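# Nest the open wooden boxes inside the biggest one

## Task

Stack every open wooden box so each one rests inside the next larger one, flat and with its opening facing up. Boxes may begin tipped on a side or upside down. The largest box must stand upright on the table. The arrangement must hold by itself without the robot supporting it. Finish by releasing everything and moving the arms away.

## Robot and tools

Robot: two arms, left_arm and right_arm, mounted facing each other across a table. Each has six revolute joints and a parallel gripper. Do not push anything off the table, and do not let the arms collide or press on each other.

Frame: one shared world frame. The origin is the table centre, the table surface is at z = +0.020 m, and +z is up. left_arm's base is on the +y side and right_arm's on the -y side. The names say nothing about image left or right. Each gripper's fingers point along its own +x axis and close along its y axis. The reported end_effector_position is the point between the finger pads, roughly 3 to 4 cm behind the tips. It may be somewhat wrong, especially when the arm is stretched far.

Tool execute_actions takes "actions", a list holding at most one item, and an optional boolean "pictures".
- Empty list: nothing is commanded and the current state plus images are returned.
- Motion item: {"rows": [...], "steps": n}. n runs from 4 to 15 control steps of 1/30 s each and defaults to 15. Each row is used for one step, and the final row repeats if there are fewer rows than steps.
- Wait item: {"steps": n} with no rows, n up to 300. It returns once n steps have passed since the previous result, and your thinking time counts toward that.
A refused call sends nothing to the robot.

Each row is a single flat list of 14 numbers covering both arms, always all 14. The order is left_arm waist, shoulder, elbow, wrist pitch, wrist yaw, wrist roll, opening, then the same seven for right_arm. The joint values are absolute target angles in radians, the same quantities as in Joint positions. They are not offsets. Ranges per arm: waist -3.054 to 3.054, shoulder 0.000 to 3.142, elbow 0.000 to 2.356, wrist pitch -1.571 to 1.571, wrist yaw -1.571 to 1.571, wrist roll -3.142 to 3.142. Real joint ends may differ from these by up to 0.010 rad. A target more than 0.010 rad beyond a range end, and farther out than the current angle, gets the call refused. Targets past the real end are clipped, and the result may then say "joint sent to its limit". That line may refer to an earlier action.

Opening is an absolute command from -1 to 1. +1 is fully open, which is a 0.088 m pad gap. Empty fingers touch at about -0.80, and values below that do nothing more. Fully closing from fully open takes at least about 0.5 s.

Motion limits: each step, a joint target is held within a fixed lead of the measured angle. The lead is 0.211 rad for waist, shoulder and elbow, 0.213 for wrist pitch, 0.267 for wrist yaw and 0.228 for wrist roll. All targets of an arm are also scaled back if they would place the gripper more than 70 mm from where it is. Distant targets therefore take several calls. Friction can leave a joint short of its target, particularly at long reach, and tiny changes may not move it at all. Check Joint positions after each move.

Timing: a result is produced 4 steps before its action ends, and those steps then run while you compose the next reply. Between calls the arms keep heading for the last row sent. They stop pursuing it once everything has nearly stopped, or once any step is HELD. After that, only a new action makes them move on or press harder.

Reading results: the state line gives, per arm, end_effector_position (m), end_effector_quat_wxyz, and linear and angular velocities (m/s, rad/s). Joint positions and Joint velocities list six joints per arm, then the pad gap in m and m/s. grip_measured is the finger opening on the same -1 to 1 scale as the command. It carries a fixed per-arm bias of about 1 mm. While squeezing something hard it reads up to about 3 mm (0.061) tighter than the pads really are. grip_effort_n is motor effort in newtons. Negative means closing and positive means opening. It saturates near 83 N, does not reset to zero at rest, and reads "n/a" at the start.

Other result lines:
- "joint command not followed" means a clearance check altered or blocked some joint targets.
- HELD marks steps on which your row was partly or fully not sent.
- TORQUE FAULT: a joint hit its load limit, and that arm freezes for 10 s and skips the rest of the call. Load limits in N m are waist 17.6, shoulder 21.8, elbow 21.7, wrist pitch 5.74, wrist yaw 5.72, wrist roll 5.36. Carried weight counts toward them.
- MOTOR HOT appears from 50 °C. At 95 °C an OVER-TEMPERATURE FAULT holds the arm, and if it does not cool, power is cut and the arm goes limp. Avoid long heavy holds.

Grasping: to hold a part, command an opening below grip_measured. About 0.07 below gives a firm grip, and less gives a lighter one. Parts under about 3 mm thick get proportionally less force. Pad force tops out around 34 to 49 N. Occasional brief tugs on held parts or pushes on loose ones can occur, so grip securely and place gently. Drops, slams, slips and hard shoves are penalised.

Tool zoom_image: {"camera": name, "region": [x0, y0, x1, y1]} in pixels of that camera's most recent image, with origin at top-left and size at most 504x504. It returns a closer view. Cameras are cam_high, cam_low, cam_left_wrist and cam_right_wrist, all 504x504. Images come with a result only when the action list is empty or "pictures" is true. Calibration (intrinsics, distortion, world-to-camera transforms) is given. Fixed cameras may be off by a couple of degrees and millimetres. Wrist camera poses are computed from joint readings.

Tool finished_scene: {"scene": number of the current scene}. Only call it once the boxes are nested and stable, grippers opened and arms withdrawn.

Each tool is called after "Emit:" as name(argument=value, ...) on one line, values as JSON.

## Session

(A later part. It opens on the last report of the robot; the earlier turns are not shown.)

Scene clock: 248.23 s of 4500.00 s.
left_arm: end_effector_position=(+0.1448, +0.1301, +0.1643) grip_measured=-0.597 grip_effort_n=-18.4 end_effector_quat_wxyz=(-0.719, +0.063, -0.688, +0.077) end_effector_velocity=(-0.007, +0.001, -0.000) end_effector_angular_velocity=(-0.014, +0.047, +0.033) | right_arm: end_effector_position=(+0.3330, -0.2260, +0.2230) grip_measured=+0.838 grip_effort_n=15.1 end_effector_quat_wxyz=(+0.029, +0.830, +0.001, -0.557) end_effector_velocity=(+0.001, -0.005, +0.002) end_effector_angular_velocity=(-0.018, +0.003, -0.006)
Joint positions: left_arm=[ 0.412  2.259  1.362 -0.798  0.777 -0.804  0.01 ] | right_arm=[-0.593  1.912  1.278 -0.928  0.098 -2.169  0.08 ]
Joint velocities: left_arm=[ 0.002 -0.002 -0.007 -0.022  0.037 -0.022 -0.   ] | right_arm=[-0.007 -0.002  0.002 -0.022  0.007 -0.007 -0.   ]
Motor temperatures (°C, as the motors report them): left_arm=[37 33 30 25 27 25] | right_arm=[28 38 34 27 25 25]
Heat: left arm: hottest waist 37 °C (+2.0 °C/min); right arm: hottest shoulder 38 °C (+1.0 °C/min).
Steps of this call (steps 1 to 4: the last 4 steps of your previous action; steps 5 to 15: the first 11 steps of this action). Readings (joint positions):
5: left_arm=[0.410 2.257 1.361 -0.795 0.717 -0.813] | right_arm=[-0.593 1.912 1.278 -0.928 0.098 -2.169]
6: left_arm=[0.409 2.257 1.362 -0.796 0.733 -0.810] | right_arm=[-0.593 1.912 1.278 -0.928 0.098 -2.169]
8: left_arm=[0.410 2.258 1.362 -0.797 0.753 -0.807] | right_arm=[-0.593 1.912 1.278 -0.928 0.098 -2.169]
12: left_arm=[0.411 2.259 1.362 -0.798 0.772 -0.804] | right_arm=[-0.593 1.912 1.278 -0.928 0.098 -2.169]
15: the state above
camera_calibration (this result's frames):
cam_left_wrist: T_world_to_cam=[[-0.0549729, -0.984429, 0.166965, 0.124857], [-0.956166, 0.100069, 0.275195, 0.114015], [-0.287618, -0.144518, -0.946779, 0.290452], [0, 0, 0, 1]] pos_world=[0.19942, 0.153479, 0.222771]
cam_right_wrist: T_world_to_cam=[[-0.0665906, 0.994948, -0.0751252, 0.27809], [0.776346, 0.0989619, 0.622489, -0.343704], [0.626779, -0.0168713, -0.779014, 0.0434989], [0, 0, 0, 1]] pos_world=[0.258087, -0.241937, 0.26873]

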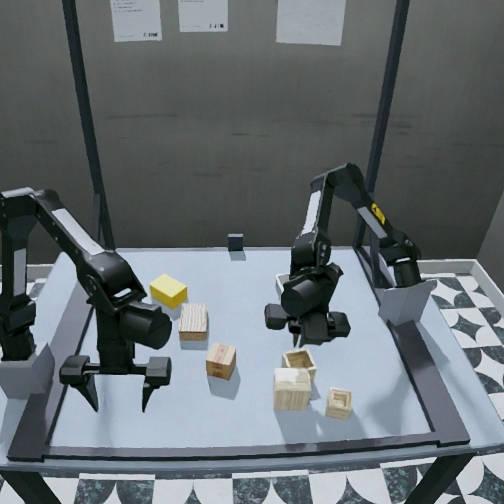

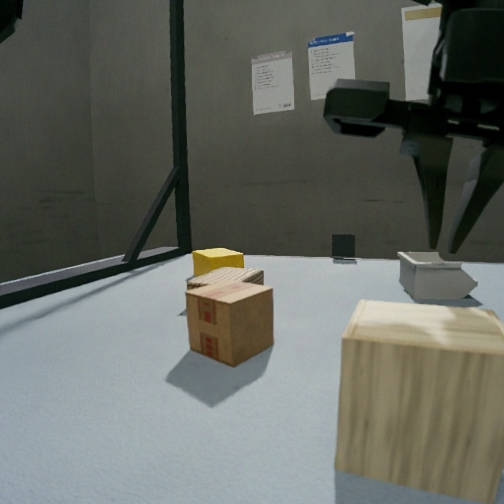

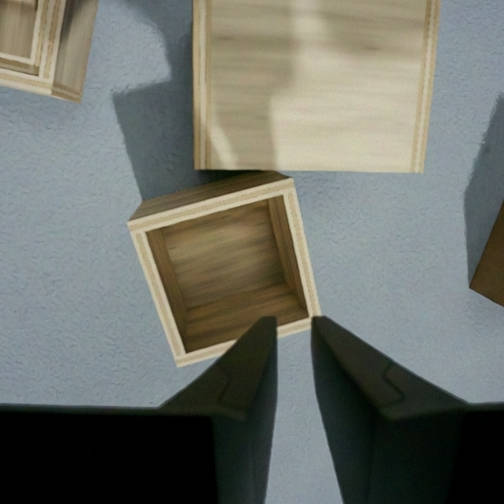

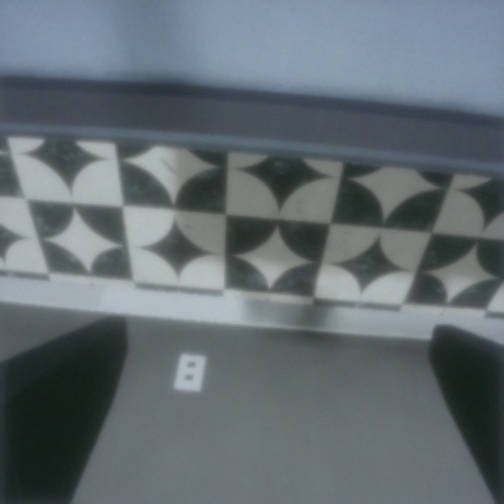

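Emit:
execute_actions(actions=[{"rows":[[0.39,2.28,1.34,-0.75,0.782,-0.95,-0.6,-0.593,1.912,1.278,-0.928,0.098,-2.169,0.84],[0.36,2.3,1.31,-0.69,0.78,-1.03,-0.6,-0.593,1.912,1.278,-0.928,0.098,-2.169,0.84],[0.33,2.31,1.28,-0.64,0.778,-1.03,-0.6,-0.593,1.912,1.278,-0.928,0.098,-2.169,0.84],[0.31,2.32,1.26,-0.6,0.778,-1.03,-0.6,-0.593,1.912,1.278,-0.928,0.098,-2.169,0.84]],"steps":15}], pictures=true)

Scene clock: 248.93 s of 4500.00 s.
left_arm: end_effector_position=(+0.1363, +0.1322, +0.1080) grip_measured=-0.597 grip_effort_n=-18.4 end_effector_quat_wxyz=(-0.707, +0.086, -0.701, +0.023) end_effector_velocity=(+0.006, -0.001, -0.018) end_effector_angular_velocity=(-0.016, -0.036, +0.048) | right_arm: end_effector_position=(+0.3330, -0.2260, +0.2230) grip_measured=+0.838 grip_effort_n=14.2 end_effector_quat_wxyz=(+0.029, +0.830, +0.001, -0.557) end_effector_velocity=(-0.001, -0.002, -0.002) end_effector_angular_velocity=(-0.008, +0.013, +0.003)
Joint positions: left_arm=[ 0.307  2.313  1.269 -0.621  0.781 -1.013  0.01 ] | right_arm=[-0.593  1.912  1.278 -0.928  0.098 -2.169  0.08 ]
Joint velocities: left_arm=[-0.032  0.007 -0.061  0.154 -0.022 -0.125 -0.   ] | right_arm=[-0.002  0.002 -0.002 -0.007 -0.007 -0.007 -0.   ]
Motor temperatures (°C, as the motors report them): left_arm=[37 33 30 25 27 25] | right_arm=[28 38 34 27 25 25]
Heat: left arm: hottest waist 37 °C (+2.0 °C/min); right arm: hottest shoulder 38 °C (+1.0 °C/min).
Steps of this call (steps 1 to 4: the last 4 steps of your previous action; steps 5 to 10: the robot went on to your last target; steps 11 to 21: the first 11 steps of this action). Readings (joint positions):
11: left_arm=[0.413 2.260 1.361 -0.796 0.781 -0.817] | right_arm=[-0.593 1.912 1.278 -0.928 0.098 -2.169]
12: left_arm=[0.410 2.262 1.357 -0.778 0.781 -0.859] | right_arm=[-0.593 1.912 1.278 -0.928 0.098 -2.169]
14: left_arm=[0.390 2.271 1.335 -0.715 0.781 -0.930] | right_arm=[-0.593 1.912 1.278 -0.928 0.098 -2.169]
18: left_arm=[0.325 2.303 1.285 -0.643 0.781 -0.994] | right_arm=[-0.593 1.912 1.278 -0.928 0.098 -2.169]
21: the state above
camera_calibration (this result's frames):
cam_left_wrist: T_world_to_cam=[[0.0584892, -0.99037, 0.125481, 0.125644], [-0.946661, -0.0151256, 0.321877, 0.130041], [-0.316879, -0.137615, -0.938429, 0.23717], [0, 0, 0, 1]] pos_world=[0.19091, 0.159039, 0.164944]
cam_right_wrist: T_world_to_cam=[[-0.0665906, 0.994948, -0.0751252, 0.27809], [0.776346, 0.0989619, 0.622489, -0.343704], [0.626779, -0.0168713, -0.779014, 0.0434989], [0, 0, 0, 1]] pos_world=[0.258087, -0.241937, 0.26873]

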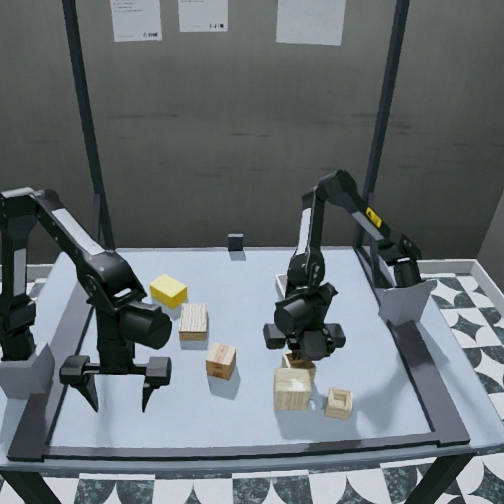

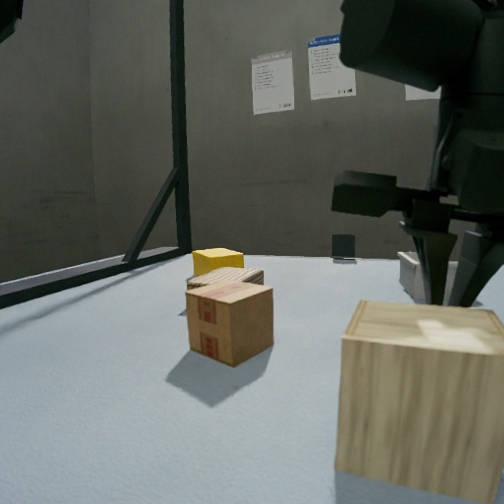

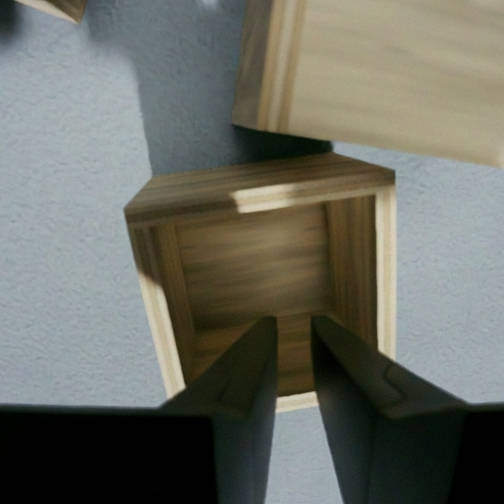

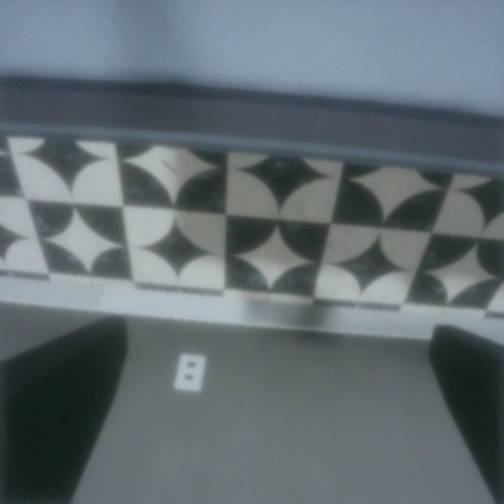

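Emit:
execute_actions(actions=[{"rows":[[0.33,2.31,1.25,-0.6,0.778,-1.05,-0.6,-0.593,1.912,1.278,-0.928,0.098,-2.169,0.84],[0.34,2.31,1.235,-0.59,0.778,-1.05,-0.6,-0.593,1.912,1.278,-0.928,0.098,-2.169,0.84],[0.34,2.31,1.235,-0.59,0.778,-1.05,-0.6,-0.593,1.912,1.278,-0.928,0.098,-2.169,0.84],[0.34,2.31,1.235,-0.59,0.778,-1.05,-0.6,-0.593,1.912,1.278,-0.928,0.098,-2.169,0.84],[0.34,2.31,1.235,-0.59,0.778,-1.05,-0.6,-0.593,1.912,1.278,-0.928,0.098,-2.169,0.84],[0.34,2.33,1.235,-0.57,0.778,-1.05,-0.6,-0.593,1.912,1.278,-0.928,0.098,-2.169,0.84],[0.34,2.35,1.235,-0.55,0.778,-1.05,-0.6,-0.593,1.912,1.278,-0.928,0.098,-2.169,0.84],[0.34,2.365,1.235,-0.53,0.778,-1.05,-0.6,-0.593,1.912,1.278,-0.928,0.098,-2.169,0.84]],"steps":15}], pictures=true)

Scene clock: 249.57 s of 4500.00 s.
left_arm: end_effector_position=(+0.1513, +0.1396, +0.1049) grip_measured=-0.597 grip_effort_n=-18.4 end_effector_quat_wxyz=(-0.710, +0.111, -0.695, +0.019) end_effector_velocity=(+0.022, +0.035, -0.050) end_effector_angular_velocity=(+0.070, +0.065, +0.097) | right_arm: end_effector_position=(+0.3330, -0.2260, +0.2230) grip_measured=+0.838 grip_effort_n=15.1 end_effector_quat_wxyz=(+0.029, +0.830, +0.001, -0.557) end_effector_velocity=(-0.001, -0.002, -0.002) end_effector_angular_velocity=(-0.008, +0.013, +0.003)
Joint positions: left_arm=[ 0.336  2.338  1.242 -0.55   0.781 -1.046  0.01 ] | right_arm=[-0.593  1.912  1.278 -0.928  0.098 -2.169  0.08 ]
Joint velocities: left_arm=[-0.002  0.159 -0.027  0.066 -0.007 -0.022 -0.   ] | right_arm=[-0.002  0.002 -0.002 -0.007 -0.007 -0.007 -0.   ]
Motor temperatures (°C, as the motors report them): left_arm=[37 33 30 25 27 25] | right_arm=[28 38 34 27 25 25]
Heat: left arm: hottest waist 37 °C (+2.0 °C/min); right arm: hottest shoulder 38 °C (+1.0 °C/min).
Steps of this call (steps 1 to 4: the last 4 steps of your previous action; steps 5 to 8: the robot went on to your last target; steps 9 to 19: the first 11 steps of this action). Readings (joint positions):
9: left_arm=[0.308 2.313 1.265 -0.603 0.781 -1.028] | right_arm=[-0.593 1.912 1.278 -0.928 0.098 -2.169]
10: left_arm=[0.310 2.313 1.262 -0.600 0.781 -1.033] | right_arm=[-0.593 1.912 1.278 -0.928 0.098 -2.169]
12: left_arm=[0.319 2.313 1.254 -0.597 0.781 -1.039] | right_arm=[-0.593 1.912 1.278 -0.928 0.098 -2.169]
16: left_arm=[0.334 2.320 1.242 -0.576 0.781 -1.044] | right_arm=[-0.593 1.912 1.278 -0.928 0.098 -2.169]
19: the state above
camera_calibration (this result's frames):
cam_left_wrist: T_world_to_cam=[[0.0975125, -0.982954, 0.155864, 0.12244], [-0.94927, -0.0448168, 0.311251, 0.151021], [-0.29896, -0.178308, -0.937459, 0.242911], [0, 0, 0, 1]] pos_world=[0.204041, 0.170434, 0.16163]
cam_right_wrist: T_world_to_cam=[[-0.0665906, 0.994948, -0.0751252, 0.27809], [0.776346, 0.0989619, 0.622489, -0.343704], [0.626779, -0.0168713, -0.779014, 0.0434989], [0, 0, 0, 1]] pos_world=[0.258087, -0.241937, 0.26873]

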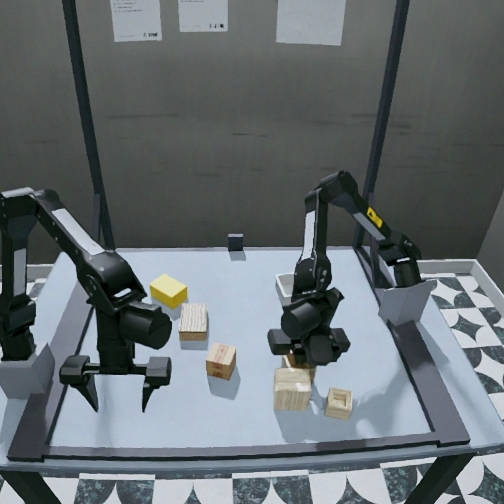

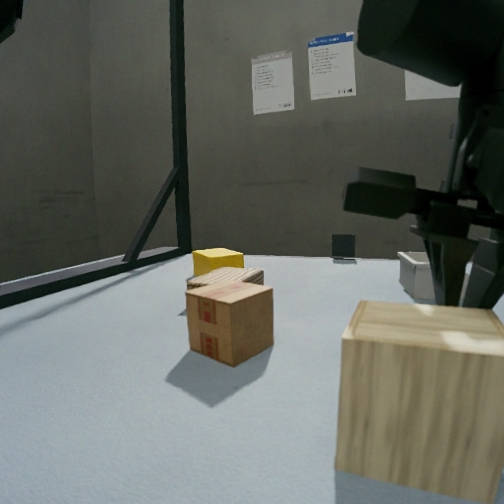

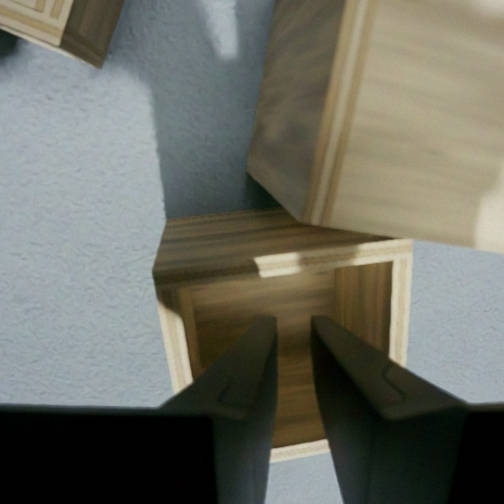

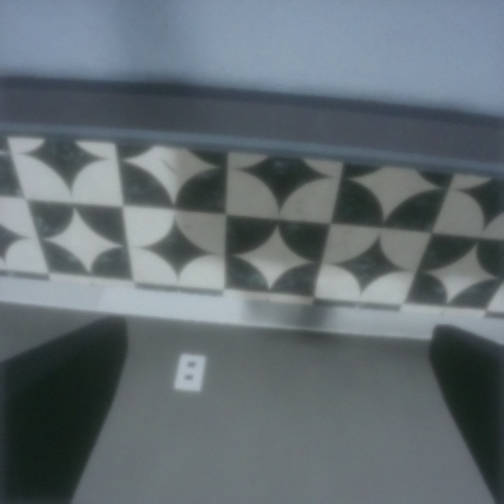

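Centred. Descend via q0 and q1, then expand.

Emit:
execute_actions(actions=[{"rows":[[0.32,2.36,1.24,-0.53,0.778,-1.05,-0.6,-0.593,1.912,1.278,-0.928,0.098,-2.169,0.84],[0.30,2.37,1.245,-0.52,0.778,-1.05,-0.6,-0.593,1.912,1.278,-0.928,0.098,-2.169,0.84],[0.285,2.38,1.25,-0.51,0.778,-1.05,-0.6,-0.593,1.912,1.278,-0.928,0.098,-2.169,0.84],[0.285,2.38,1.25,-0.51,0.778,-1.05,-0.6,-0.593,1.912,1.278,-0.928,0.098,-2.169,0.84],[0.285,2.38,1.25,-0.51,0.778,-1.05,-0.6,-0.593,1.912,1.278,-0.928,0.098,-2.169,0.84],[0.285,2.38,1.25,-0.51,0.778,-1.05,-0.6,-0.593,1.912,1.278,-0.928,0.098,-2.169,0.84],[0.285,2.38,1.25,-0.51,0.778,-1.05,-0.6,-0.593,1.912,1.278,-0.928,0.098,-2.169,0.84],[0.285,2.38,1.25,-0.51,0.778,-1.05,-0.6,-0.593,1.912,1.278,-0.928,0.098,-2.169,0.84],[0.285,2.38,1.25,-0.51,0.778,-1.05,0.2,-0.593,1.912,1.278,-0.928,0.098,-2.169,0.84]],"steps":15}])

Emit:
execute_actions(actions=[{"rows":[[0.285,2.38,1.25,-0.51,0.778,-1.05,0.2,-0.593,1.912,1.278,-0.928,0.098,-2.169,0.84]],"steps":10}], pictures=true)

Scene clock: 250.20 s of 4500.00 s.
left_arm: end_effector_position=(+0.1453, +0.1367, +0.0839) grip_measured=-0.336 grip_effort_n=16.5 end_effector_quat_wxyz=(-0.708, +0.087, -0.701, +0.022) end_effector_velocity=(+0.004, -0.007, -0.000) end_effector_angular_velocity=(-0.024, -0.007, +0.010) | right_arm: end_effector_position=(+0.3330, -0.2260, +0.2230) grip_measured=+0.838 grip_effort_n=14.7 end_effector_quat_wxyz=(+0.029, +0.830, +0.001, -0.557) end_effector_velocity=(-0.002, -0.002, -0.001) end_effector_angular_velocity=(+0.004, +0.023, +0.002)
Joint positions: left_arm=[ 0.284  2.369  1.241 -0.514  0.781 -1.047  0.023] | right_arm=[-0.593  1.912  1.278 -0.928  0.098 -2.169  0.08 ]
Joint velocities: left_arm=[-0.002  0.007  0.007  0.037  0.007 -0.037  0.175] | right_arm=[-0.007 -0.002 -0.002 -0.007 -0.022 -0.007  0.   ]
Motor temperatures (°C, as the motors report them): left_arm=[37 33 30 25 27 25] | right_arm=[28 38 34 27 25 25]
Heat: left arm: hottest waist 37 °C (+2.0 °C/min); right arm: hottest shoulder 38 °C (+1.0 °C/min).
Steps of this call (steps 1 to 4: the last 4 steps of your previous action; steps 5 to 8: the robot went on to your last target; steps 9 to 19: the first 11 steps of this action). Readings (joint positions):
9: left_arm=[0.336 2.354 1.239 -0.533 0.781 -1.047] | right_arm=[-0.593 1.912 1.278 -0.928 0.098 -2.169]
10: left_arm=[0.334 2.354 1.239 -0.532 0.781 -1.047] | right_arm=[-0.593 1.912 1.278 -0.928 0.098 -2.169]
12: left_arm=[0.321 2.358 1.239 -0.523 0.781 -1.047] | right_arm=[-0.593 1.912 1.278 -0.928 0.098 -2.169]
16: left_arm=[0.290 2.367 1.241 -0.517 0.781 -1.047] | right_arm=[-0.593 1.912 1.278 -0.928 0.098 -2.169]
19: the state above

Scene clock: 250.53 s of 4500.00 s.
left_arm: end_effector_position=(+0.1456, +0.1361, +0.0841) grip_measured=-0.170 grip_effort_n=83.0 end_effector_quat_wxyz=(-0.708, +0.087, -0.700, +0.023) end_effector_velocity=(+0.001, +0.000, -0.002) end_effector_angular_velocity=(+0.012, -0.014, +0.029) | right_arm: end_effector_position=(+0.3330, -0.2260, +0.2230) grip_measured=+0.838 grip_effort_n=15.1 end_effector_quat_wxyz=(+0.029, +0.830, +0.001, -0.557) end_effector_velocity=(-0.000, +0.001, +0.002) end_effector_angular_velocity=(+0.017, -0.000, -0.005)
Joint positions: left_arm=[ 0.284  2.369  1.242 -0.513  0.78  -1.047  0.031] | right_arm=[-0.593  1.912  1.278 -0.928  0.098 -2.169  0.08 ]
Joint velocities: left_arm=[-0.007 -0.002 -0.002  0.007 -0.022 -0.037 -0.   ] | right_arm=[-0.002 -0.007 -0.002  0.007 -0.007  0.007 -0.   ]
Motor temperatures (°C, as the motors report them): left_arm=[37 33 30 25 27 25] | right_arm=[28 38 34 27 25 25]
Heat: left arm: hottest waist 37 °C (+2.0 °C/min); right arm: hottest shoulder 38 °C (+1.0 °C/min).
Steps of this call (steps 1 to 4: the last 4 steps of your previous action; steps 5 to 10: the first 6 steps of this action). Readings (joint positions):
5: left_arm=[0.284 2.369 1.242 -0.513 0.780 -1.047] | right_arm=[-0.593 1.912 1.278 -0.928 0.098 -2.169]
6: left_arm=[0.284 2.369 1.242 -0.513 0.780 -1.047] | right_arm=[-0.593 1.912 1.278 -0.928 0.098 -2.169]
8: left_arm=[0.284 2.369 1.242 -0.513 0.780 -1.047] | right_arm=[-0.593 1.912 1.278 -0.928 0.098 -2.169]
10: the state above
camera_calibration (this result's frames):
cam_left_wrist: T_world_to_cam=[[0.0590889, -0.990205, 0.126502, 0.131834], [-0.947681, -0.0158201, 0.318827, 0.147154], [-0.313703, -0.138723, -0.939333, 0.217989], [0, 0, 0, 1]] pos_world=[0.200049, 0.163111, 0.141171]
cam_right_wrist: T_world_to_cam=[[-0.0665906, 0.994948, -0.0751252, 0.27809], [0.776346, 0.0989619, 0.622489, -0.343704], [0.626779, -0.0168713, -0.779014, 0.0434989], [0, 0, 0, 1]] pos_world=[0.258087, -0.241937, 0.26873]

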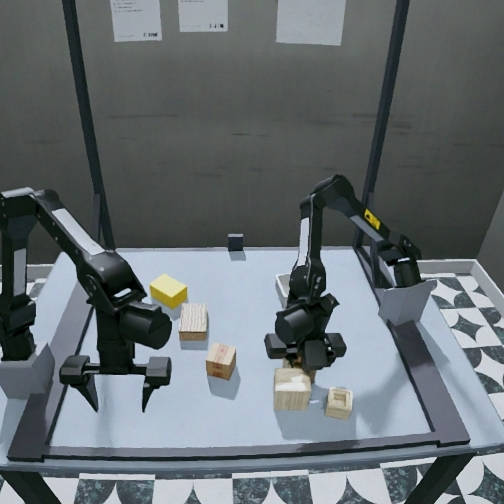

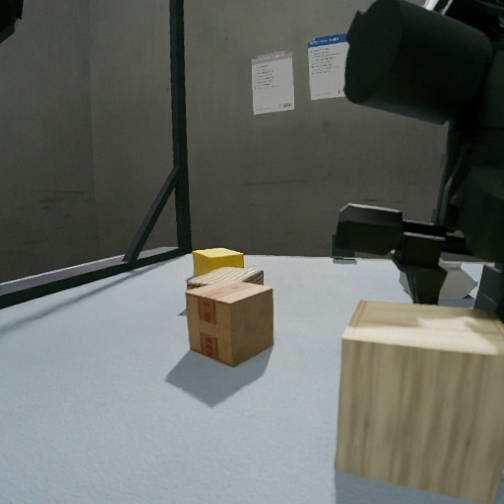

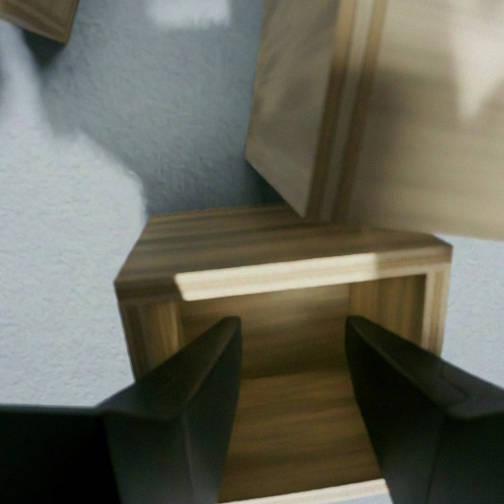

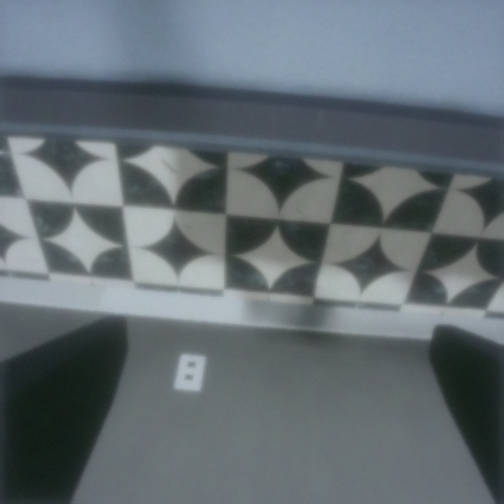

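Emit:
execute_actions(actions=[{"rows":[[0.285,2.34,1.25,-0.56,0.78,-1.05,0.2,-0.593,1.912,1.278,-0.928,0.098,-2.169,0.84],[0.285,2.3,1.26,-0.62,0.785,-1.05,0.2,-0.593,1.912,1.278,-0.928,0.098,-2.169,0.84],[0.28,2.25,1.28,-0.69,0.79,-1.05,0.2,-0.593,1.912,1.278,-0.928,0.098,-2.169,0.84],[0.27,2.2,1.3,-0.76,0.8,-1.05,0.2,-0.593,1.912,1.278,-0.928,0.098,-2.169,0.84],[0.26,2.16,1.32,-0.82,0.81,-1.05,0.2,-0.593,1.912,1.278,-0.928,0.098,-2.169,0.84]],"steps":14}])

Emit:
execute_actions(actions=[{"rows":[[0.2,2.13,1.38,-0.88,0.83,-1.05,0.2,-0.593,1.912,1.278,-0.928,0.098,-2.169,0.84],[0.14,2.12,1.45,-0.95,0.845,-1.05,0.2,-0.593,1.912,1.278,-0.928,0.098,-2.169,0.84],[0.08,2.11,1.5,-1.0,0.855,-1.05,0.2,-0.593,1.912,1.278,-0.928,0.098,-2.169,0.84],[0.04,2.1,1.55,-1.05,0.86,-1.05,0.2,-0.593,1.912,1.278,-0.928,0.098,-2.169,0.84]],"steps":15}])

Emit:
execute_actions(actions=[{"rows":[[0.02,2.13,1.53,-0.98,0.857,-1.05,0.2,-0.593,1.912,1.278,-0.928,0.098,-2.169,0.84],[0.0,2.16,1.51,-0.91,0.854,-1.05,0.2,-0.593,1.912,1.278,-0.928,0.098,-2.169,0.84],[-0.01,2.185,1.485,-0.85,0.852,-1.05,0.2,-0.593,1.912,1.278,-0.928,0.098,-2.169,0.84],[-0.02,2.2,1.47,-0.81,0.85,-1.05,0.2,-0.593,1.912,1.278,-0.928,0.098,-2.169,0.84]],"steps":15}])

Emit:
execute_actions(actions=[{"rows":[[-0.02,2.2,1.47,-0.81,0.85,-1.05,0.2,-0.593,1.912,1.278,-0.928,0.098,-2.169,0.84]],"steps":10}])

Scene clock: 251.33 s of 4500.00 s.
left_arm: end_effector_position=(+0.0928, +0.1116, +0.1336) grip_measured=-0.170 grip_effort_n=83.0 end_effector_quat_wxyz=(-0.696, +0.081, -0.713, +0.020) end_effector_velocity=(-0.132, -0.133, +0.168) end_effector_angular_velocity=(-0.244, -0.125, -0.339) | right_arm: end_effector_position=(+0.3330, -0.2260, +0.2230) grip_measured=+0.838 grip_effort_n=14.7 end_effector_quat_wxyz=(+0.029, +0.830, +0.001, -0.557) end_effector_velocity=(-0.000, -0.000, -0.001) end_effector_angular_velocity=(+0.004, +0.005, +0.006)
Joint positions: left_arm=[ 0.261  2.196  1.307 -0.769  0.805 -1.048  0.031] | right_arm=[-0.593  1.912  1.278 -0.928  0.098 -2.169  0.08 ]
Joint velocities: left_arm=[-0.071 -0.52   0.256 -0.359  0.081  0.007 -0.   ] | right_arm=[-0.002 -0.002 -0.007  0.007 -0.007 -0.007 -0.   ]
Motor temperatures (°C, as the motors report them): left_arm=[37 33 30 25 27 25] | right_arm=[28 38 34 27 25 25]
Heat: left arm: hottest waist 37 °C (+2.0 °C/min); right arm: hottest shoulder 38 °C (+1.0 °C/min).
Steps of this call (steps 1 to 4: the last 4 steps of your previous action; steps 5 to 14: the robot went on to your last target; steps 15 to 24: the first 10 steps of this action). Readings (joint positions):
15: left_arm=[0.284 2.369 1.243 -0.515 0.780 -1.047] | right_arm=[-0.593 1.912 1.278 -0.928 0.098 -2.169]
16: left_arm=[0.284 2.367 1.245 -0.529 0.780 -1.047] | right_arm=[-0.593 1.912 1.278 -0.928 0.098 -2.169]
18: left_arm=[0.283 2.342 1.252 -0.604 0.780 -1.048] | right_arm=[-0.593 1.912 1.278 -0.928 0.098 -2.169]
22: left_arm=[0.268 2.240 1.284 -0.739 0.797 -1.048] | right_arm=[-0.593 1.912 1.278 -0.928 0.098 -2.169]
24: the state above

Scene clock: 251.83 s of 4500.00 s.
left_arm: end_effector_position=(-0.0128, +0.0553, +0.1394) grip_measured=-0.170 grip_effort_n=83.0 end_effector_quat_wxyz=(+0.666, +0.016, +0.743, -0.057) end_effector_velocity=(-0.151, -0.060, +0.016) end_effector_angular_velocity=(+0.038, +0.045, -0.317) | right_arm: end_effector_position=(+0.3330, -0.2260, +0.2230) grip_measured=+0.838 grip_effort_n=14.2 end_effector_quat_wxyz=(+0.029, +0.830, +0.001, -0.557) end_effector_velocity=(+0.000, -0.003, +0.000) end_effector_angular_velocity=(-0.012, -0.002, +0.001)
Joint positions: left_arm=[ 0.045  2.112  1.523 -1.019  0.856 -1.049  0.031] | right_arm=[-0.593  1.912  1.278 -0.928  0.098 -2.169  0.08 ]
Joint velocities: left_arm=[-0.276 -0.159  0.247 -0.227  0.037 -0.007 -0.   ] | right_arm=[-0.002 -0.002 -0.002 -0.007  0.007 -0.007 -0.   ]
Motor temperatures (°C, as the motors report them): left_arm=[37 33 30 25 27 25] | right_arm=[28 38 34 27 25 25]
Heat: left arm: hottest waist 37 °C (+2.0 °C/min); right arm: hottest shoulder 38 °C (+1.0 °C/min).
Steps of this call (steps 1 to 4: the last 4 steps of your previous action; steps 5 to 15: the first 11 steps of this action). Readings (joint positions):
5: left_arm=[0.257 2.167 1.322 -0.813 0.807 -1.048] | right_arm=[-0.593 1.912 1.278 -0.928 0.098 -2.169]
6: left_arm=[0.250 2.167 1.335 -0.842 0.807 -1.048] | right_arm=[-0.593 1.912 1.278 -0.928 0.098 -2.169]
8: left_arm=[0.209 2.167 1.376 -0.897 0.817 -1.049] | right_arm=[-0.593 1.912 1.278 -0.928 0.098 -2.169]
12: left_arm=[0.097 2.136 1.481 -0.985 0.844 -1.049] | right_arm=[-0.593 1.912 1.278 -0.928 0.098 -2.169]
15: the state above

Scene clock: 252.33 s of 4500.00 s.
left_arm: end_effector_position=(-0.0032, +0.0522, +0.0905) grip_measured=-0.170 grip_effort_n=83.0 end_effector_quat_wxyz=(+0.663, +0.050, +0.742, -0.084) end_effector_velocity=(+0.011, +0.015, -0.016) end_effector_angular_velocity=(+0.035, -0.011, +0.030) | right_arm: end_effector_position=(+0.3330, -0.2260, +0.2230) grip_measured=+0.838 grip_effort_n=14.7 end_effector_quat_wxyz=(+0.029, +0.830, +0.001, -0.557) end_effector_velocity=(-0.000, -0.003, +0.000) end_effector_angular_velocity=(-0.003, +0.010, -0.001)
Joint positions: left_arm=[-0.023  2.192  1.475 -0.835  0.855 -1.049  0.031] | right_arm=[-0.593  1.912  1.278 -0.928  0.098 -2.169  0.08 ]
Joint velocities: left_arm=[-0.002  0.022 -0.051  0.037 -0.022 -0.007  0.   ] | right_arm=[-0.007 -0.002 -0.002 -0.007 -0.007 -0.007 -0.   ]
Motor temperatures (°C, as the motors report them): left_arm=[37 33 30 25 27 25] | right_arm=[28 38 34 27 25 25]
Heat: left arm: hottest waist 37 °C (+1.0 °C/min); right arm: hottest shoulder 38 °C (+1.0 °C/min).
Steps of this call (steps 1 to 4: the last 4 steps of your previous action; steps 5 to 15: the first 11 steps of this action). Readings (joint positions):
5: left_arm=[0.037 2.107 1.537 -1.038 0.857 -1.049] | right_arm=[-0.593 1.912 1.278 -0.928 0.098 -2.169]
6: left_arm=[0.035 2.110 1.534 -1.020 0.857 -1.049] | right_arm=[-0.593 1.912 1.278 -0.928 0.098 -2.169]
8: left_arm=[0.024 2.125 1.523 -0.941 0.857 -1.049] | right_arm=[-0.593 1.912 1.278 -0.928 0.098 -2.169]
12: left_arm=[-0.012 2.173 1.490 -0.857 0.854 -1.049] | right_arm=[-0.593 1.912 1.278 -0.928 0.098 -2.169]
15: the state above

Scene clock: 252.67 s of 4500.00 s.
left_arm: end_effector_position=(-0.0013, +0.0493, +0.0901) grip_measured=-0.170 grip_effort_n=83.0 end_effector_quat_wxyz=(+0.665, +0.051, +0.739, -0.094) end_effector_velocity=(-0.001, +0.002, -0.001) end_effector_angular_velocity=(+0.008, -0.005, -0.004) | right_arm: end_effector_position=(+0.3330, -0.2260, +0.2230) grip_measured=+0.838 grip_effort_n=15.6 end_effector_quat_wxyz=(+0.029, +0.830, +0.001, -0.557) end_effector_velocity=(-0.001, -0.000, +0.001) end_effector_angular_velocity=(-0.006, +0.008, +0.019)
Joint positions: left_arm=[-0.023  2.193  1.473 -0.813  0.853 -1.049  0.031] | right_arm=[-0.593  1.912  1.278 -0.928  0.098 -2.169  0.08 ]
Joint velocities: left_arm=[-0.002 -0.002 -0.002 -0.007 -0.007  0.007 -0.   ] | right_arm=[-0.002 -0.002  0.002 -0.007 -0.007 -0.022 -0.   ]
Motor temperatures (°C, as the motors report them): left_arm=[37 33 30 25 27 25] | right_arm=[28 38 34 27 25 25]
Heat: left arm: hottest waist 37 °C (+1.0 °C/min); right arm: hottest shoulder 38 °C (+1.0 °C/min).
Steps of this call (steps 1 to 4: the last 4 steps of your previous action; steps 5 to 10: the first 6 steps of this action). Readings (joint positions):
5: left_arm=[-0.023 2.192 1.474 -0.817 0.853 -1.049] | right_arm=[-0.593 1.912 1.278 -0.928 0.098 -2.169]
6: left_arm=[-0.023 2.193 1.473 -0.816 0.853 -1.049] | right_arm=[-0.593 1.912 1.278 -0.928 0.098 -2.169]
8: left_arm=[-0.023 2.193 1.473 -0.815 0.853 -1.049] | right_arm=[-0.593 1.912 1.278 -0.928 0.098 -2.169]
10: the state above

Emit:
execute_actions(actions=[{"rows":[[-0.035,2.205,1.47,-0.805,0.85,-1.05,0.2,-0.593,1.912,1.278,-0.928,0.098,-2.169,0.84],[-0.04,2.21,1.47,-0.8,0.85,-1.05,0.2,-0.593,1.912,1.278,-0.928,0.098,-2.169,0.84],[-0.04,2.21,1.47,-0.8,0.85,-1.05,0.2,-0.593,1.912,1.278,-0.928,0.098,-2.169,0.84],[-0.04,2.21,1.47,-0.8,0.85,-1.05,0.2,-0.593,1.912,1.278,-0.928,0.098,-2.169,0.84],[-0.04,2.21,1.47,-0.8,0.85,-1.05,0.2,-0.593,1.912,1.278,-0.928,0.098,-2.169,0.84],[-0.04,2.21,1.47,-0.8,0.85,-1.05,0.2,-0.593,1.912,1.278,-0.928,0.098,-2.169,0.84],[-0.04,2.21,1.47,-0.8,0.85,-1.05,-0.6,-0.593,1.912,1.278,-0.928,0.098,-2.169,0.84]],"steps":15}])

Emit:
execute_actions(actions=[{"rows":[[-0.04,2.21,1.47,-0.8,0.85,-1.05,-0.6,-0.593,1.912,1.278,-0.928,0.098,-2.169,0.84],[-0.04,2.21,1.47,-0.8,0.85,-1.05,-0.6,-0.593,1.912,1.278,-0.928,0.098,-2.169,0.84],[-0.04,2.21,1.47,-0.8,0.85,-1.05,-0.6,-0.593,1.912,1.278,-0.928,0.098,-2.169,0.84],[-0.02,2.18,1.49,-0.86,0.853,-1.05,-0.6,-0.593,1.912,1.278,-0.928,0.098,-2.169,0.84],[0.0,2.15,1.51,-0.93,0.855,-1.05,-0.6,-0.593,1.912,1.278,-0.928,0.098,-2.169,0.84],[0.02,2.12,1.53,-1.0,0.857,-1.05,-0.6,-0.593,1.912,1.278,-0.928,0.098,-2.169,0.84],[0.04,2.09,1.55,-1.06,0.86,-1.05,-0.6,-0.593,1.912,1.278,-0.928,0.098,-2.169,0.84]],"steps":15}])

Emit:
execute_actions(actions=[{"rows":[[0.04,2.05,1.45,-0.95,0.5,-0.6,-0.3,-0.593,1.912,1.278,-0.928,0.098,-2.169,0.84]],"steps":15}], pictures=true)

Scene clock: 253.43 s of 4500.00 s.
left_arm: end_effector_position=(-0.0038, +0.0481, +0.0861) grip_measured=-0.381 grip_effort_n=-23.5 end_effector_quat_wxyz=(+0.665, +0.057, +0.739, -0.098) end_effector_velocity=(-0.012, +0.009, -0.035) end_effector_angular_velocity=(+0.083, +0.022, -0.018) | right_arm: end_effector_position=(+0.3330, -0.2260, +0.2230) grip_measured=+0.838 grip_effort_n=15.1 end_effector_quat_wxyz=(+0.029, +0.830, +0.001, -0.557) end_effector_velocity=(-0.001, -0.000, +0.001) end_effector_angular_velocity=(+0.008, +0.020, +0.003)
Joint positions: left_arm=[-0.035  2.196  1.473 -0.802  0.852 -1.049  0.02 ] | right_arm=[-0.593  1.912  1.278 -0.928  0.098 -2.169  0.08 ]
Joint velocities: left_arm=[-0.076  0.051 -0.002  0.007 -0.007 -0.007 -0.073] | right_arm=[-0.007 -0.002  0.002 -0.007 -0.022 -0.007 -0.   ]
Motor temperatures (°C, as the motors report them): left_arm=[37 33 30 25 27 25] | right_arm=[28 38 34 27 25 25]
Heat: left arm: hottest waist 37 °C (+1.0 °C/min); right arm: hottest shoulder 38 °C (+1.0 °C/min).
Steps of this call (steps 1 to 4: the last 4 steps of your previous action; steps 5 to 12: the robot went on to your last target; steps 13 to 23: the first 11 steps of this action). Readings (joint positions):
13: left_arm=[-0.023 2.193 1.473 -0.811 0.853 -1.049] | right_arm=[-0.593 1.912 1.278 -0.928 0.098 -2.169]
14: left_arm=[-0.025 2.193 1.473 -0.810 0.853 -1.049] | right_arm=[-0.593 1.912 1.278 -0.928 0.098 -2.169]
16: left_arm=[-0.028 2.194 1.473 -0.808 0.852 -1.049] | right_arm=[-0.593 1.912 1.278 -0.928 0.098 -2.169]
20: left_arm=[-0.030 2.194 1.473 -0.805 0.852 -1.049] | right_arm=[-0.593 1.912 1.278 -0.928 0.098 -2.169]
23: the state above

Scene clock: 253.93 s of 4500.00 s.
left_arm: end_effector_position=(-0.0142, +0.0551, +0.1280) grip_measured=-0.593 grip_effort_n=-18.4 end_effector_quat_wxyz=(+0.664, +0.027, +0.745, -0.055) end_effector_velocity=(-0.046, -0.076, +0.239) end_effector_angular_velocity=(-0.417, -0.142, -0.011) | right_arm: end_effector_position=(+0.3330, -0.2260, +0.2230) grip_measured=+0.838 grip_effort_n=15.1 end_effector_quat_wxyz=(+0.029, +0.830, +0.001, -0.557) end_effector_velocity=(-0.003, -0.004, -0.001) end_effector_angular_velocity=(-0.016, +0.018, +0.000)
Joint positions: left_arm=[ 0.022  2.132  1.524 -1.005  0.854 -1.049  0.01 ] | right_arm=[-0.593  1.912  1.278 -0.928  0.098 -2.169  0.08 ]
Joint velocities: left_arm=[ 0.281 -0.422  0.276 -0.359  0.022 -0.007 -0.002] | right_arm=[-0.002 -0.002 -0.002 -0.022 -0.007 -0.007 -0.   ]
Motor temperatures (°C, as the motors report them): left_arm=[37 33 30 25 27 25] | right_arm=[28 38 34 27 25 25]
Heat: left arm: hottest waist 37 °C (+1.0 °C/min); right arm: hottest shoulder 38 °C (+1.0 °C/min).
Steps of this call (steps 1 to 4: the last 4 steps of your previous action; steps 5 to 15: the first 11 steps of this action). Readings (joint positions):
5: left_arm=[-0.042 2.200 1.473 -0.802 0.852 -1.049] | right_arm=[-0.593 1.912 1.278 -0.928 0.098 -2.169]
6: left_arm=[-0.042 2.200 1.473 -0.802 0.852 -1.049] | right_arm=[-0.593 1.912 1.278 -0.928 0.098 -2.169]
8: left_arm=[-0.041 2.200 1.474 -0.805 0.852 -1.049] | right_arm=[-0.593 1.912 1.278 -0.928 0.098 -2.169]
12: left_arm=[-0.014 2.176 1.498 -0.944 0.852 -1.049] | right_arm=[-0.593 1.912 1.278 -0.928 0.098 -2.169]
15: the state above

Scene clock: 254.43 s of 4500.00 s.
left_arm: end_effector_position=(+0.0280, +0.0782, +0.1392) grip_measured=-0.320 grip_effort_n=15.6 end_effector_quat_wxyz=(+0.742, +0.223, +0.615, -0.149) end_effector_velocity=(+0.016, +0.001, +0.015) end_effector_angular_velocity=(+0.078, -0.161, -0.388) | right_arm: end_effector_position=(+0.3330, -0.2260, +0.2230) grip_measured=+0.838 grip_effort_n=14.7 end_effector_quat_wxyz=(+0.029, +0.830, +0.001, -0.557) end_effector_velocity=(-0.004, -0.006, -0.000) end_effector_angular_velocity=(-0.024, +0.023, -0.002)
Joint positions: left_arm=[ 0.036  2.069  1.459 -0.957  0.527 -0.648  0.023] | right_arm=[-0.593  1.912  1.278 -0.928  0.098 -2.169  0.08 ]
Joint velocities: left_arm=[-0.002 -0.056 -0.027  0.051 -0.168  0.344  0.007] | right_arm=[-0.002 -0.002  0.002 -0.037 -0.007 -0.007 -0.   ]
Motor temperatures (°C, as the motors report them): left_arm=[37 33 30 25 27 25] | right_arm=[28 38 34 27 25 25]
Heat: left arm: hottest waist 37 °C (+1.0 °C/min); right arm: hottest shoulder 38 °C (+1.0 °C/min).
Steps of this call (steps 1 to 4: the last 4 steps of your previous action; steps 5 to 15: the first 11 steps of this action). Readings (joint positions):
5: left_arm=[0.037 2.093 1.539 -1.035 0.837 -1.025] | right_arm=[-0.593 1.912 1.278 -0.928 0.098 -2.169]
6: left_arm=[0.035 2.084 1.521 -1.011 0.772 -0.972] | right_arm=[-0.593 1.912 1.278 -0.928 0.098 -2.169]
8: left_arm=[0.035 2.075 1.492 -0.989 0.663 -0.875] | right_arm=[-0.593 1.912 1.278 -0.928 0.098 -2.169]
12: left_arm=[0.036 2.074 1.464 -0.965 0.556 -0.704] | right_arm=[-0.593 1.912 1.278 -0.928 0.098 -2.169]
15: the state above
camera_calibration (this result's frames):
cam_left_wrist: T_world_to_cam=[[-0.515164, -0.838253, -0.178714, 0.121139], [-0.854071, 0.484575, 0.189075, -0.00655997], [-0.0718918, 0.250039, -0.965563, 0.191345], [0, 0, 0, 1]] pos_world=[0.0705598, 0.0568802, 0.207645]
cam_right_wrist: T_world_to_cam=[[-0.0665906, 0.994948, -0.0751252, 0.27809], [0.776346, 0.0989619, 0.622489, -0.343704], [0.626779, -0.0168713, -0.779014, 0.0434989], [0, 0, 0, 1]] pos_world=[0.258087, -0.241937, 0.26873]

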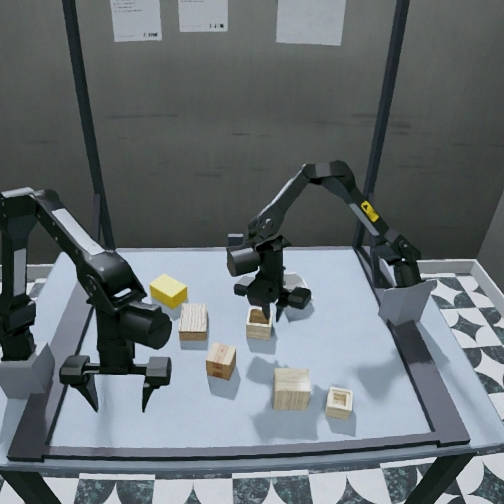

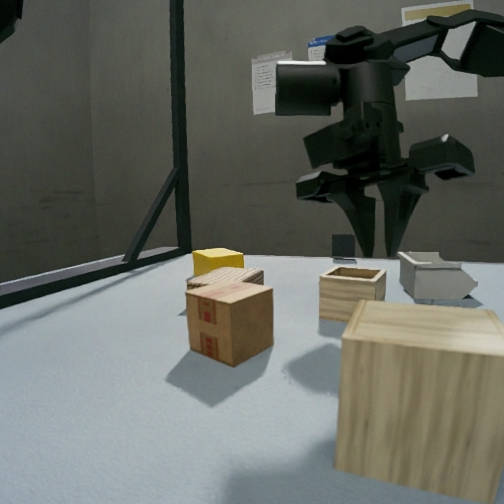

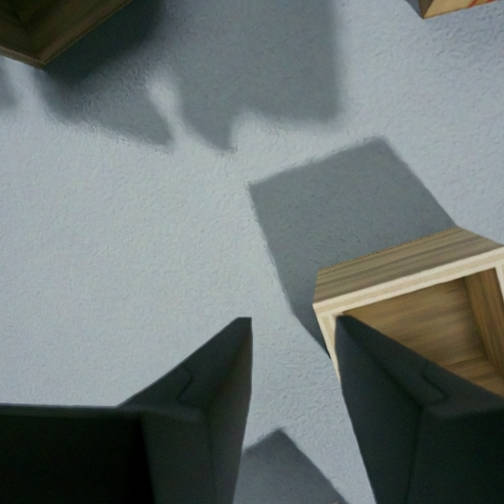

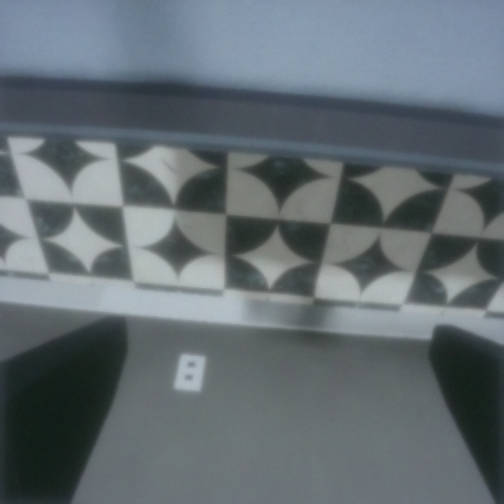

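Emit:
execute_actions(actions=[{"rows":[[-0.15,2.12,1.25,-0.55,-0.3,-0.25,-0.2,-0.593,1.912,1.278,-0.928,0.098,-2.169,0.84]],"steps":15}])

Emit:
execute_actions(actions=[{"rows":[[-0.28,2.22,1.16,-0.36,-0.85,-0.17,-0.2,-0.593,1.912,1.278,-0.928,0.098,-2.169,0.84]],"steps":15}])

Emit:
execute_actions(actions=[{"rows":[[-0.28,2.22,1.16,-0.36,-0.85,-0.17,-0.2,-0.593,1.912,1.278,-0.928,0.098,-2.169,0.84]],"steps":12}], pictures=true)

Scene clock: 255.00 s of 4500.00 s.
left_arm: end_effector_position=(+0.0819, +0.0807, +0.1079) grip_measured=-0.209 grip_effort_n=15.6 end_effector_quat_wxyz=(+0.765, +0.501, +0.353, -0.196) end_effector_velocity=(+0.125, -0.043, +0.151) end_effector_angular_velocity=(+0.185, -1.584, -0.411) | right_arm: end_effector_position=(+0.3330, -0.2260, +0.2230) grip_measured=+0.838 grip_effort_n=14.7 end_effector_quat_wxyz=(+0.029, +0.830, +0.001, -0.557) end_effector_velocity=(-0.003, -0.004, -0.001) end_effector_angular_velocity=(-0.016, +0.018, +0.000)
Joint positions: left_arm=[-0.115  2.076  1.287 -0.595 -0.011 -0.282  0.029] | right_arm=[-0.593  1.912  1.278 -0.928  0.098 -2.169  0.08 ]
Joint velocities: left_arm=[-0.134 -0.11  -0.056  0.33  -1.59   0.212  0.002] | right_arm=[-0.002 -0.002 -0.002 -0.022 -0.007 -0.007 -0.   ]
Motor temperatures (°C, as the motors report them): left_arm=[37 33 30 25 27 25] | right_arm=[28 38 34 27 25 25]
Heat: left arm: hottest waist 37 °C (+1.0 °C/min); right arm: hottest shoulder 38 °C (+1.0 °C/min).
Steps of this call (steps 1 to 4: the last 4 steps of your previous action; steps 5 to 6: the robot went on to your last target; steps 7 to 17: the first 11 steps of this action). Readings (joint positions):
7: left_arm=[0.032 2.064 1.443 -0.933 0.488 -0.592] | right_arm=[-0.593 1.912 1.278 -0.928 0.098 -2.169]
8: left_arm=[0.017 2.063 1.415 -0.889 0.435 -0.551] | right_arm=[-0.593 1.912 1.278 -0.928 0.098 -2.169]
10: left_arm=[-0.039 2.070 1.358 -0.809 0.333 -0.463] | right_arm=[-0.593 1.912 1.278 -0.928 0.098 -2.169]
14: left_arm=[-0.103 2.087 1.290 -0.650 0.137 -0.320] | right_arm=[-0.593 1.912 1.278 -0.928 0.098 -2.169]
17: the state above

Scene clock: 255.50 s of 4500.00 s.
left_arm: end_effector_position=(+0.1152, +0.0701, +0.1628) grip_measured=-0.203 grip_effort_n=15.6 end_effector_quat_wxyz=(+0.796, +0.605, +0.017, -0.025) end_effector_velocity=(+0.022, +0.050, +0.035) end_effector_angular_velocity=(+0.234, -0.750, +0.115) | right_arm: end_effector_position=(+0.3330, -0.2260, +0.2230) grip_measured=+0.838 grip_effort_n=15.1 end_effector_quat_wxyz=(+0.029, +0.830, +0.001, -0.557) end_effector_velocity=(+0.002, +0.001, +0.002) end_effector_angular_velocity=(+0.013, +0.000, +0.004)
Joint positions: left_arm=[-0.228  2.114  1.217 -0.363 -0.799 -0.188  0.029] | right_arm=[-0.593  1.912  1.278 -0.928  0.098 -2.169  0.08 ]
Joint velocities: left_arm=[-0.1    0.154 -0.09   0.051 -0.784  0.037 -0.   ] | right_arm=[-0.007 -0.002  0.002  0.007 -0.007 -0.007 -0.   ]
Motor temperatures (°C, as the motors report them): left_arm=[37 33 30 25 27 25] | right_arm=[28 38 34 27 25 25]
Heat: left arm: hottest waist 37 °C (+1.0 °C/min); right arm: hottest shoulder 38 °C (+1.0 °C/min).
Steps of this call (steps 1 to 4: the last 4 steps of your previous action; steps 5 to 15: the first 11 steps of this action). Readings (joint positions):
5: left_arm=[-0.128 2.078 1.272 -0.546 -0.227 -0.254] | right_arm=[-0.593 1.912 1.278 -0.928 0.098 -2.169]
6: left_arm=[-0.137 2.080 1.257 -0.506 -0.282 -0.231] | right_arm=[-0.593 1.912 1.278 -0.928 0.098 -2.169]
8: left_arm=[-0.163 2.080 1.242 -0.448 -0.407 -0.201] | right_arm=[-0.593 1.912 1.278 -0.928 0.098 -2.169]
12: left_arm=[-0.210 2.094 1.226 -0.380 -0.670 -0.190] | right_arm=[-0.593 1.912 1.278 -0.928 0.098 -2.169]
15: the state above

Scene clock: 255.90 s of 4500.00 s.
left_arm: end_effector_position=(+0.1194, +0.0791, +0.1666) grip_measured=-0.203 grip_effort_n=15.1 end_effector_quat_wxyz=(+0.785, +0.619, -0.012, +0.011) end_effector_velocity=(-0.004, +0.000, +0.002) end_effector_angular_velocity=(+0.006, -0.033, -0.003) | right_arm: end_effector_position=(+0.3330, -0.2260, +0.2230) grip_measured=+0.838 grip_effort_n=15.1 end_effector_quat_wxyz=(+0.029, +0.830, +0.001, -0.557) end_effector_velocity=(+0.000, +0.001, +0.000) end_effector_angular_velocity=(+0.008, +0.003, +0.008)
Joint positions: left_arm=[-0.236  2.135  1.2   -0.356 -0.893 -0.18   0.029] | right_arm=[-0.593  1.912  1.278 -0.928  0.098 -2.169  0.08 ]
Joint velocities: left_arm=[-0.012 -0.002 -0.002 -0.007 -0.037 -0.007 -0.   ] | right_arm=[-0.002 -0.002 -0.002  0.007 -0.007 -0.007 -0.   ]
Motor temperatures (°C, as the motors report them): left_arm=[37 33 30 25 27 25] | right_arm=[28 38 34 27 25 25]
Heat: left arm: hottest waist 37 °C (+1.0 °C/min); right arm: hottest shoulder 38 °C (+1.0 °C/min).
Steps of this call (steps 1 to 4: the last 4 steps of your previous action; steps 5 to 12: the first 8 steps of this action). Readings (joint positions):
5: left_arm=[-0.234 2.131 1.204 -0.358 -0.872 -0.182] | right_arm=[-0.593 1.912 1.278 -0.928 0.098 -2.169]
6: left_arm=[-0.234 2.132 1.203 -0.358 -0.878 -0.182] | right_arm=[-0.593 1.912 1.278 -0.928 0.098 -2.169]
8: left_arm=[-0.235 2.134 1.201 -0.357 -0.886 -0.181] | right_arm=[-0.593 1.912 1.278 -0.928 0.098 -2.169]
12: the state above
camera_calibration (this result's frames):
cam_left_wrist: T_world_to_cam=[[0.0603662, -0.202145, -0.977493, 0.187917], [-0.32515, 0.921885, -0.210725, 0.0348123], [0.943734, 0.330552, -0.0100765, -0.0627497], [0, 0, 0, 1]] pos_world=[0.0591944, 0.0266355, 0.190391]
cam_right_wrist: T_world_to_cam=[[-0.0665906, 0.994948, -0.0751252, 0.27809], [0.776346, 0.0989619, 0.622489, -0.343704], [0.626779, -0.0168713, -0.779014, 0.0434989], [0, 0, 0, 1]] pos_world=[0.258087, -0.241937, 0.26873]

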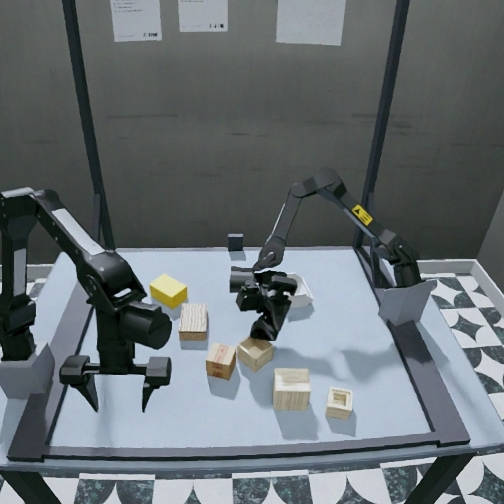

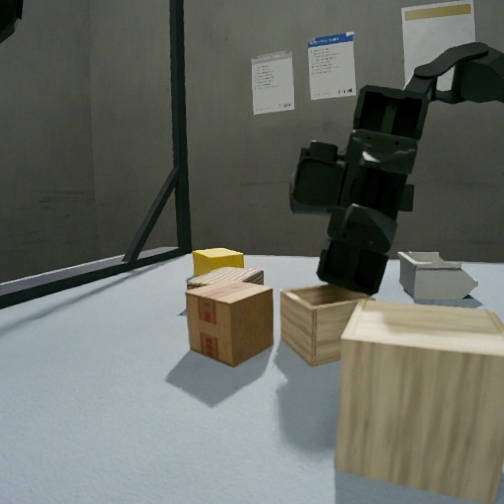

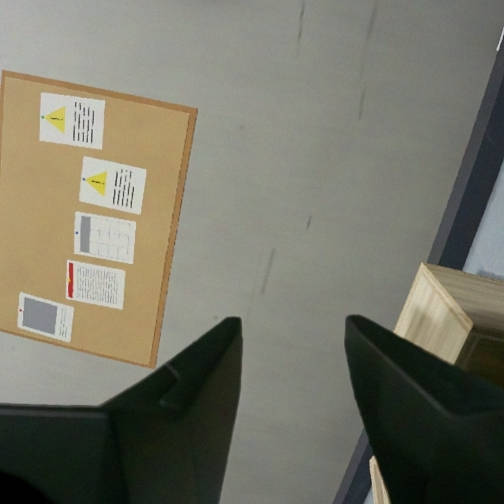

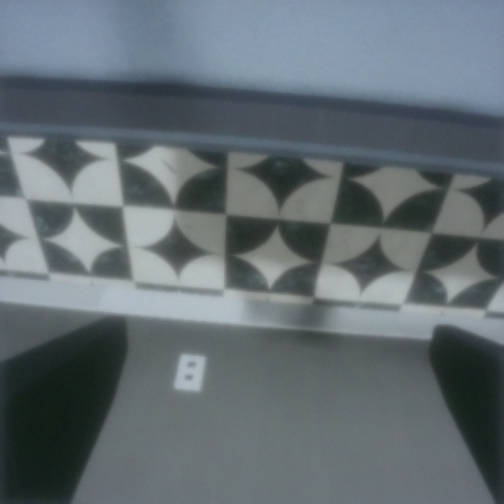

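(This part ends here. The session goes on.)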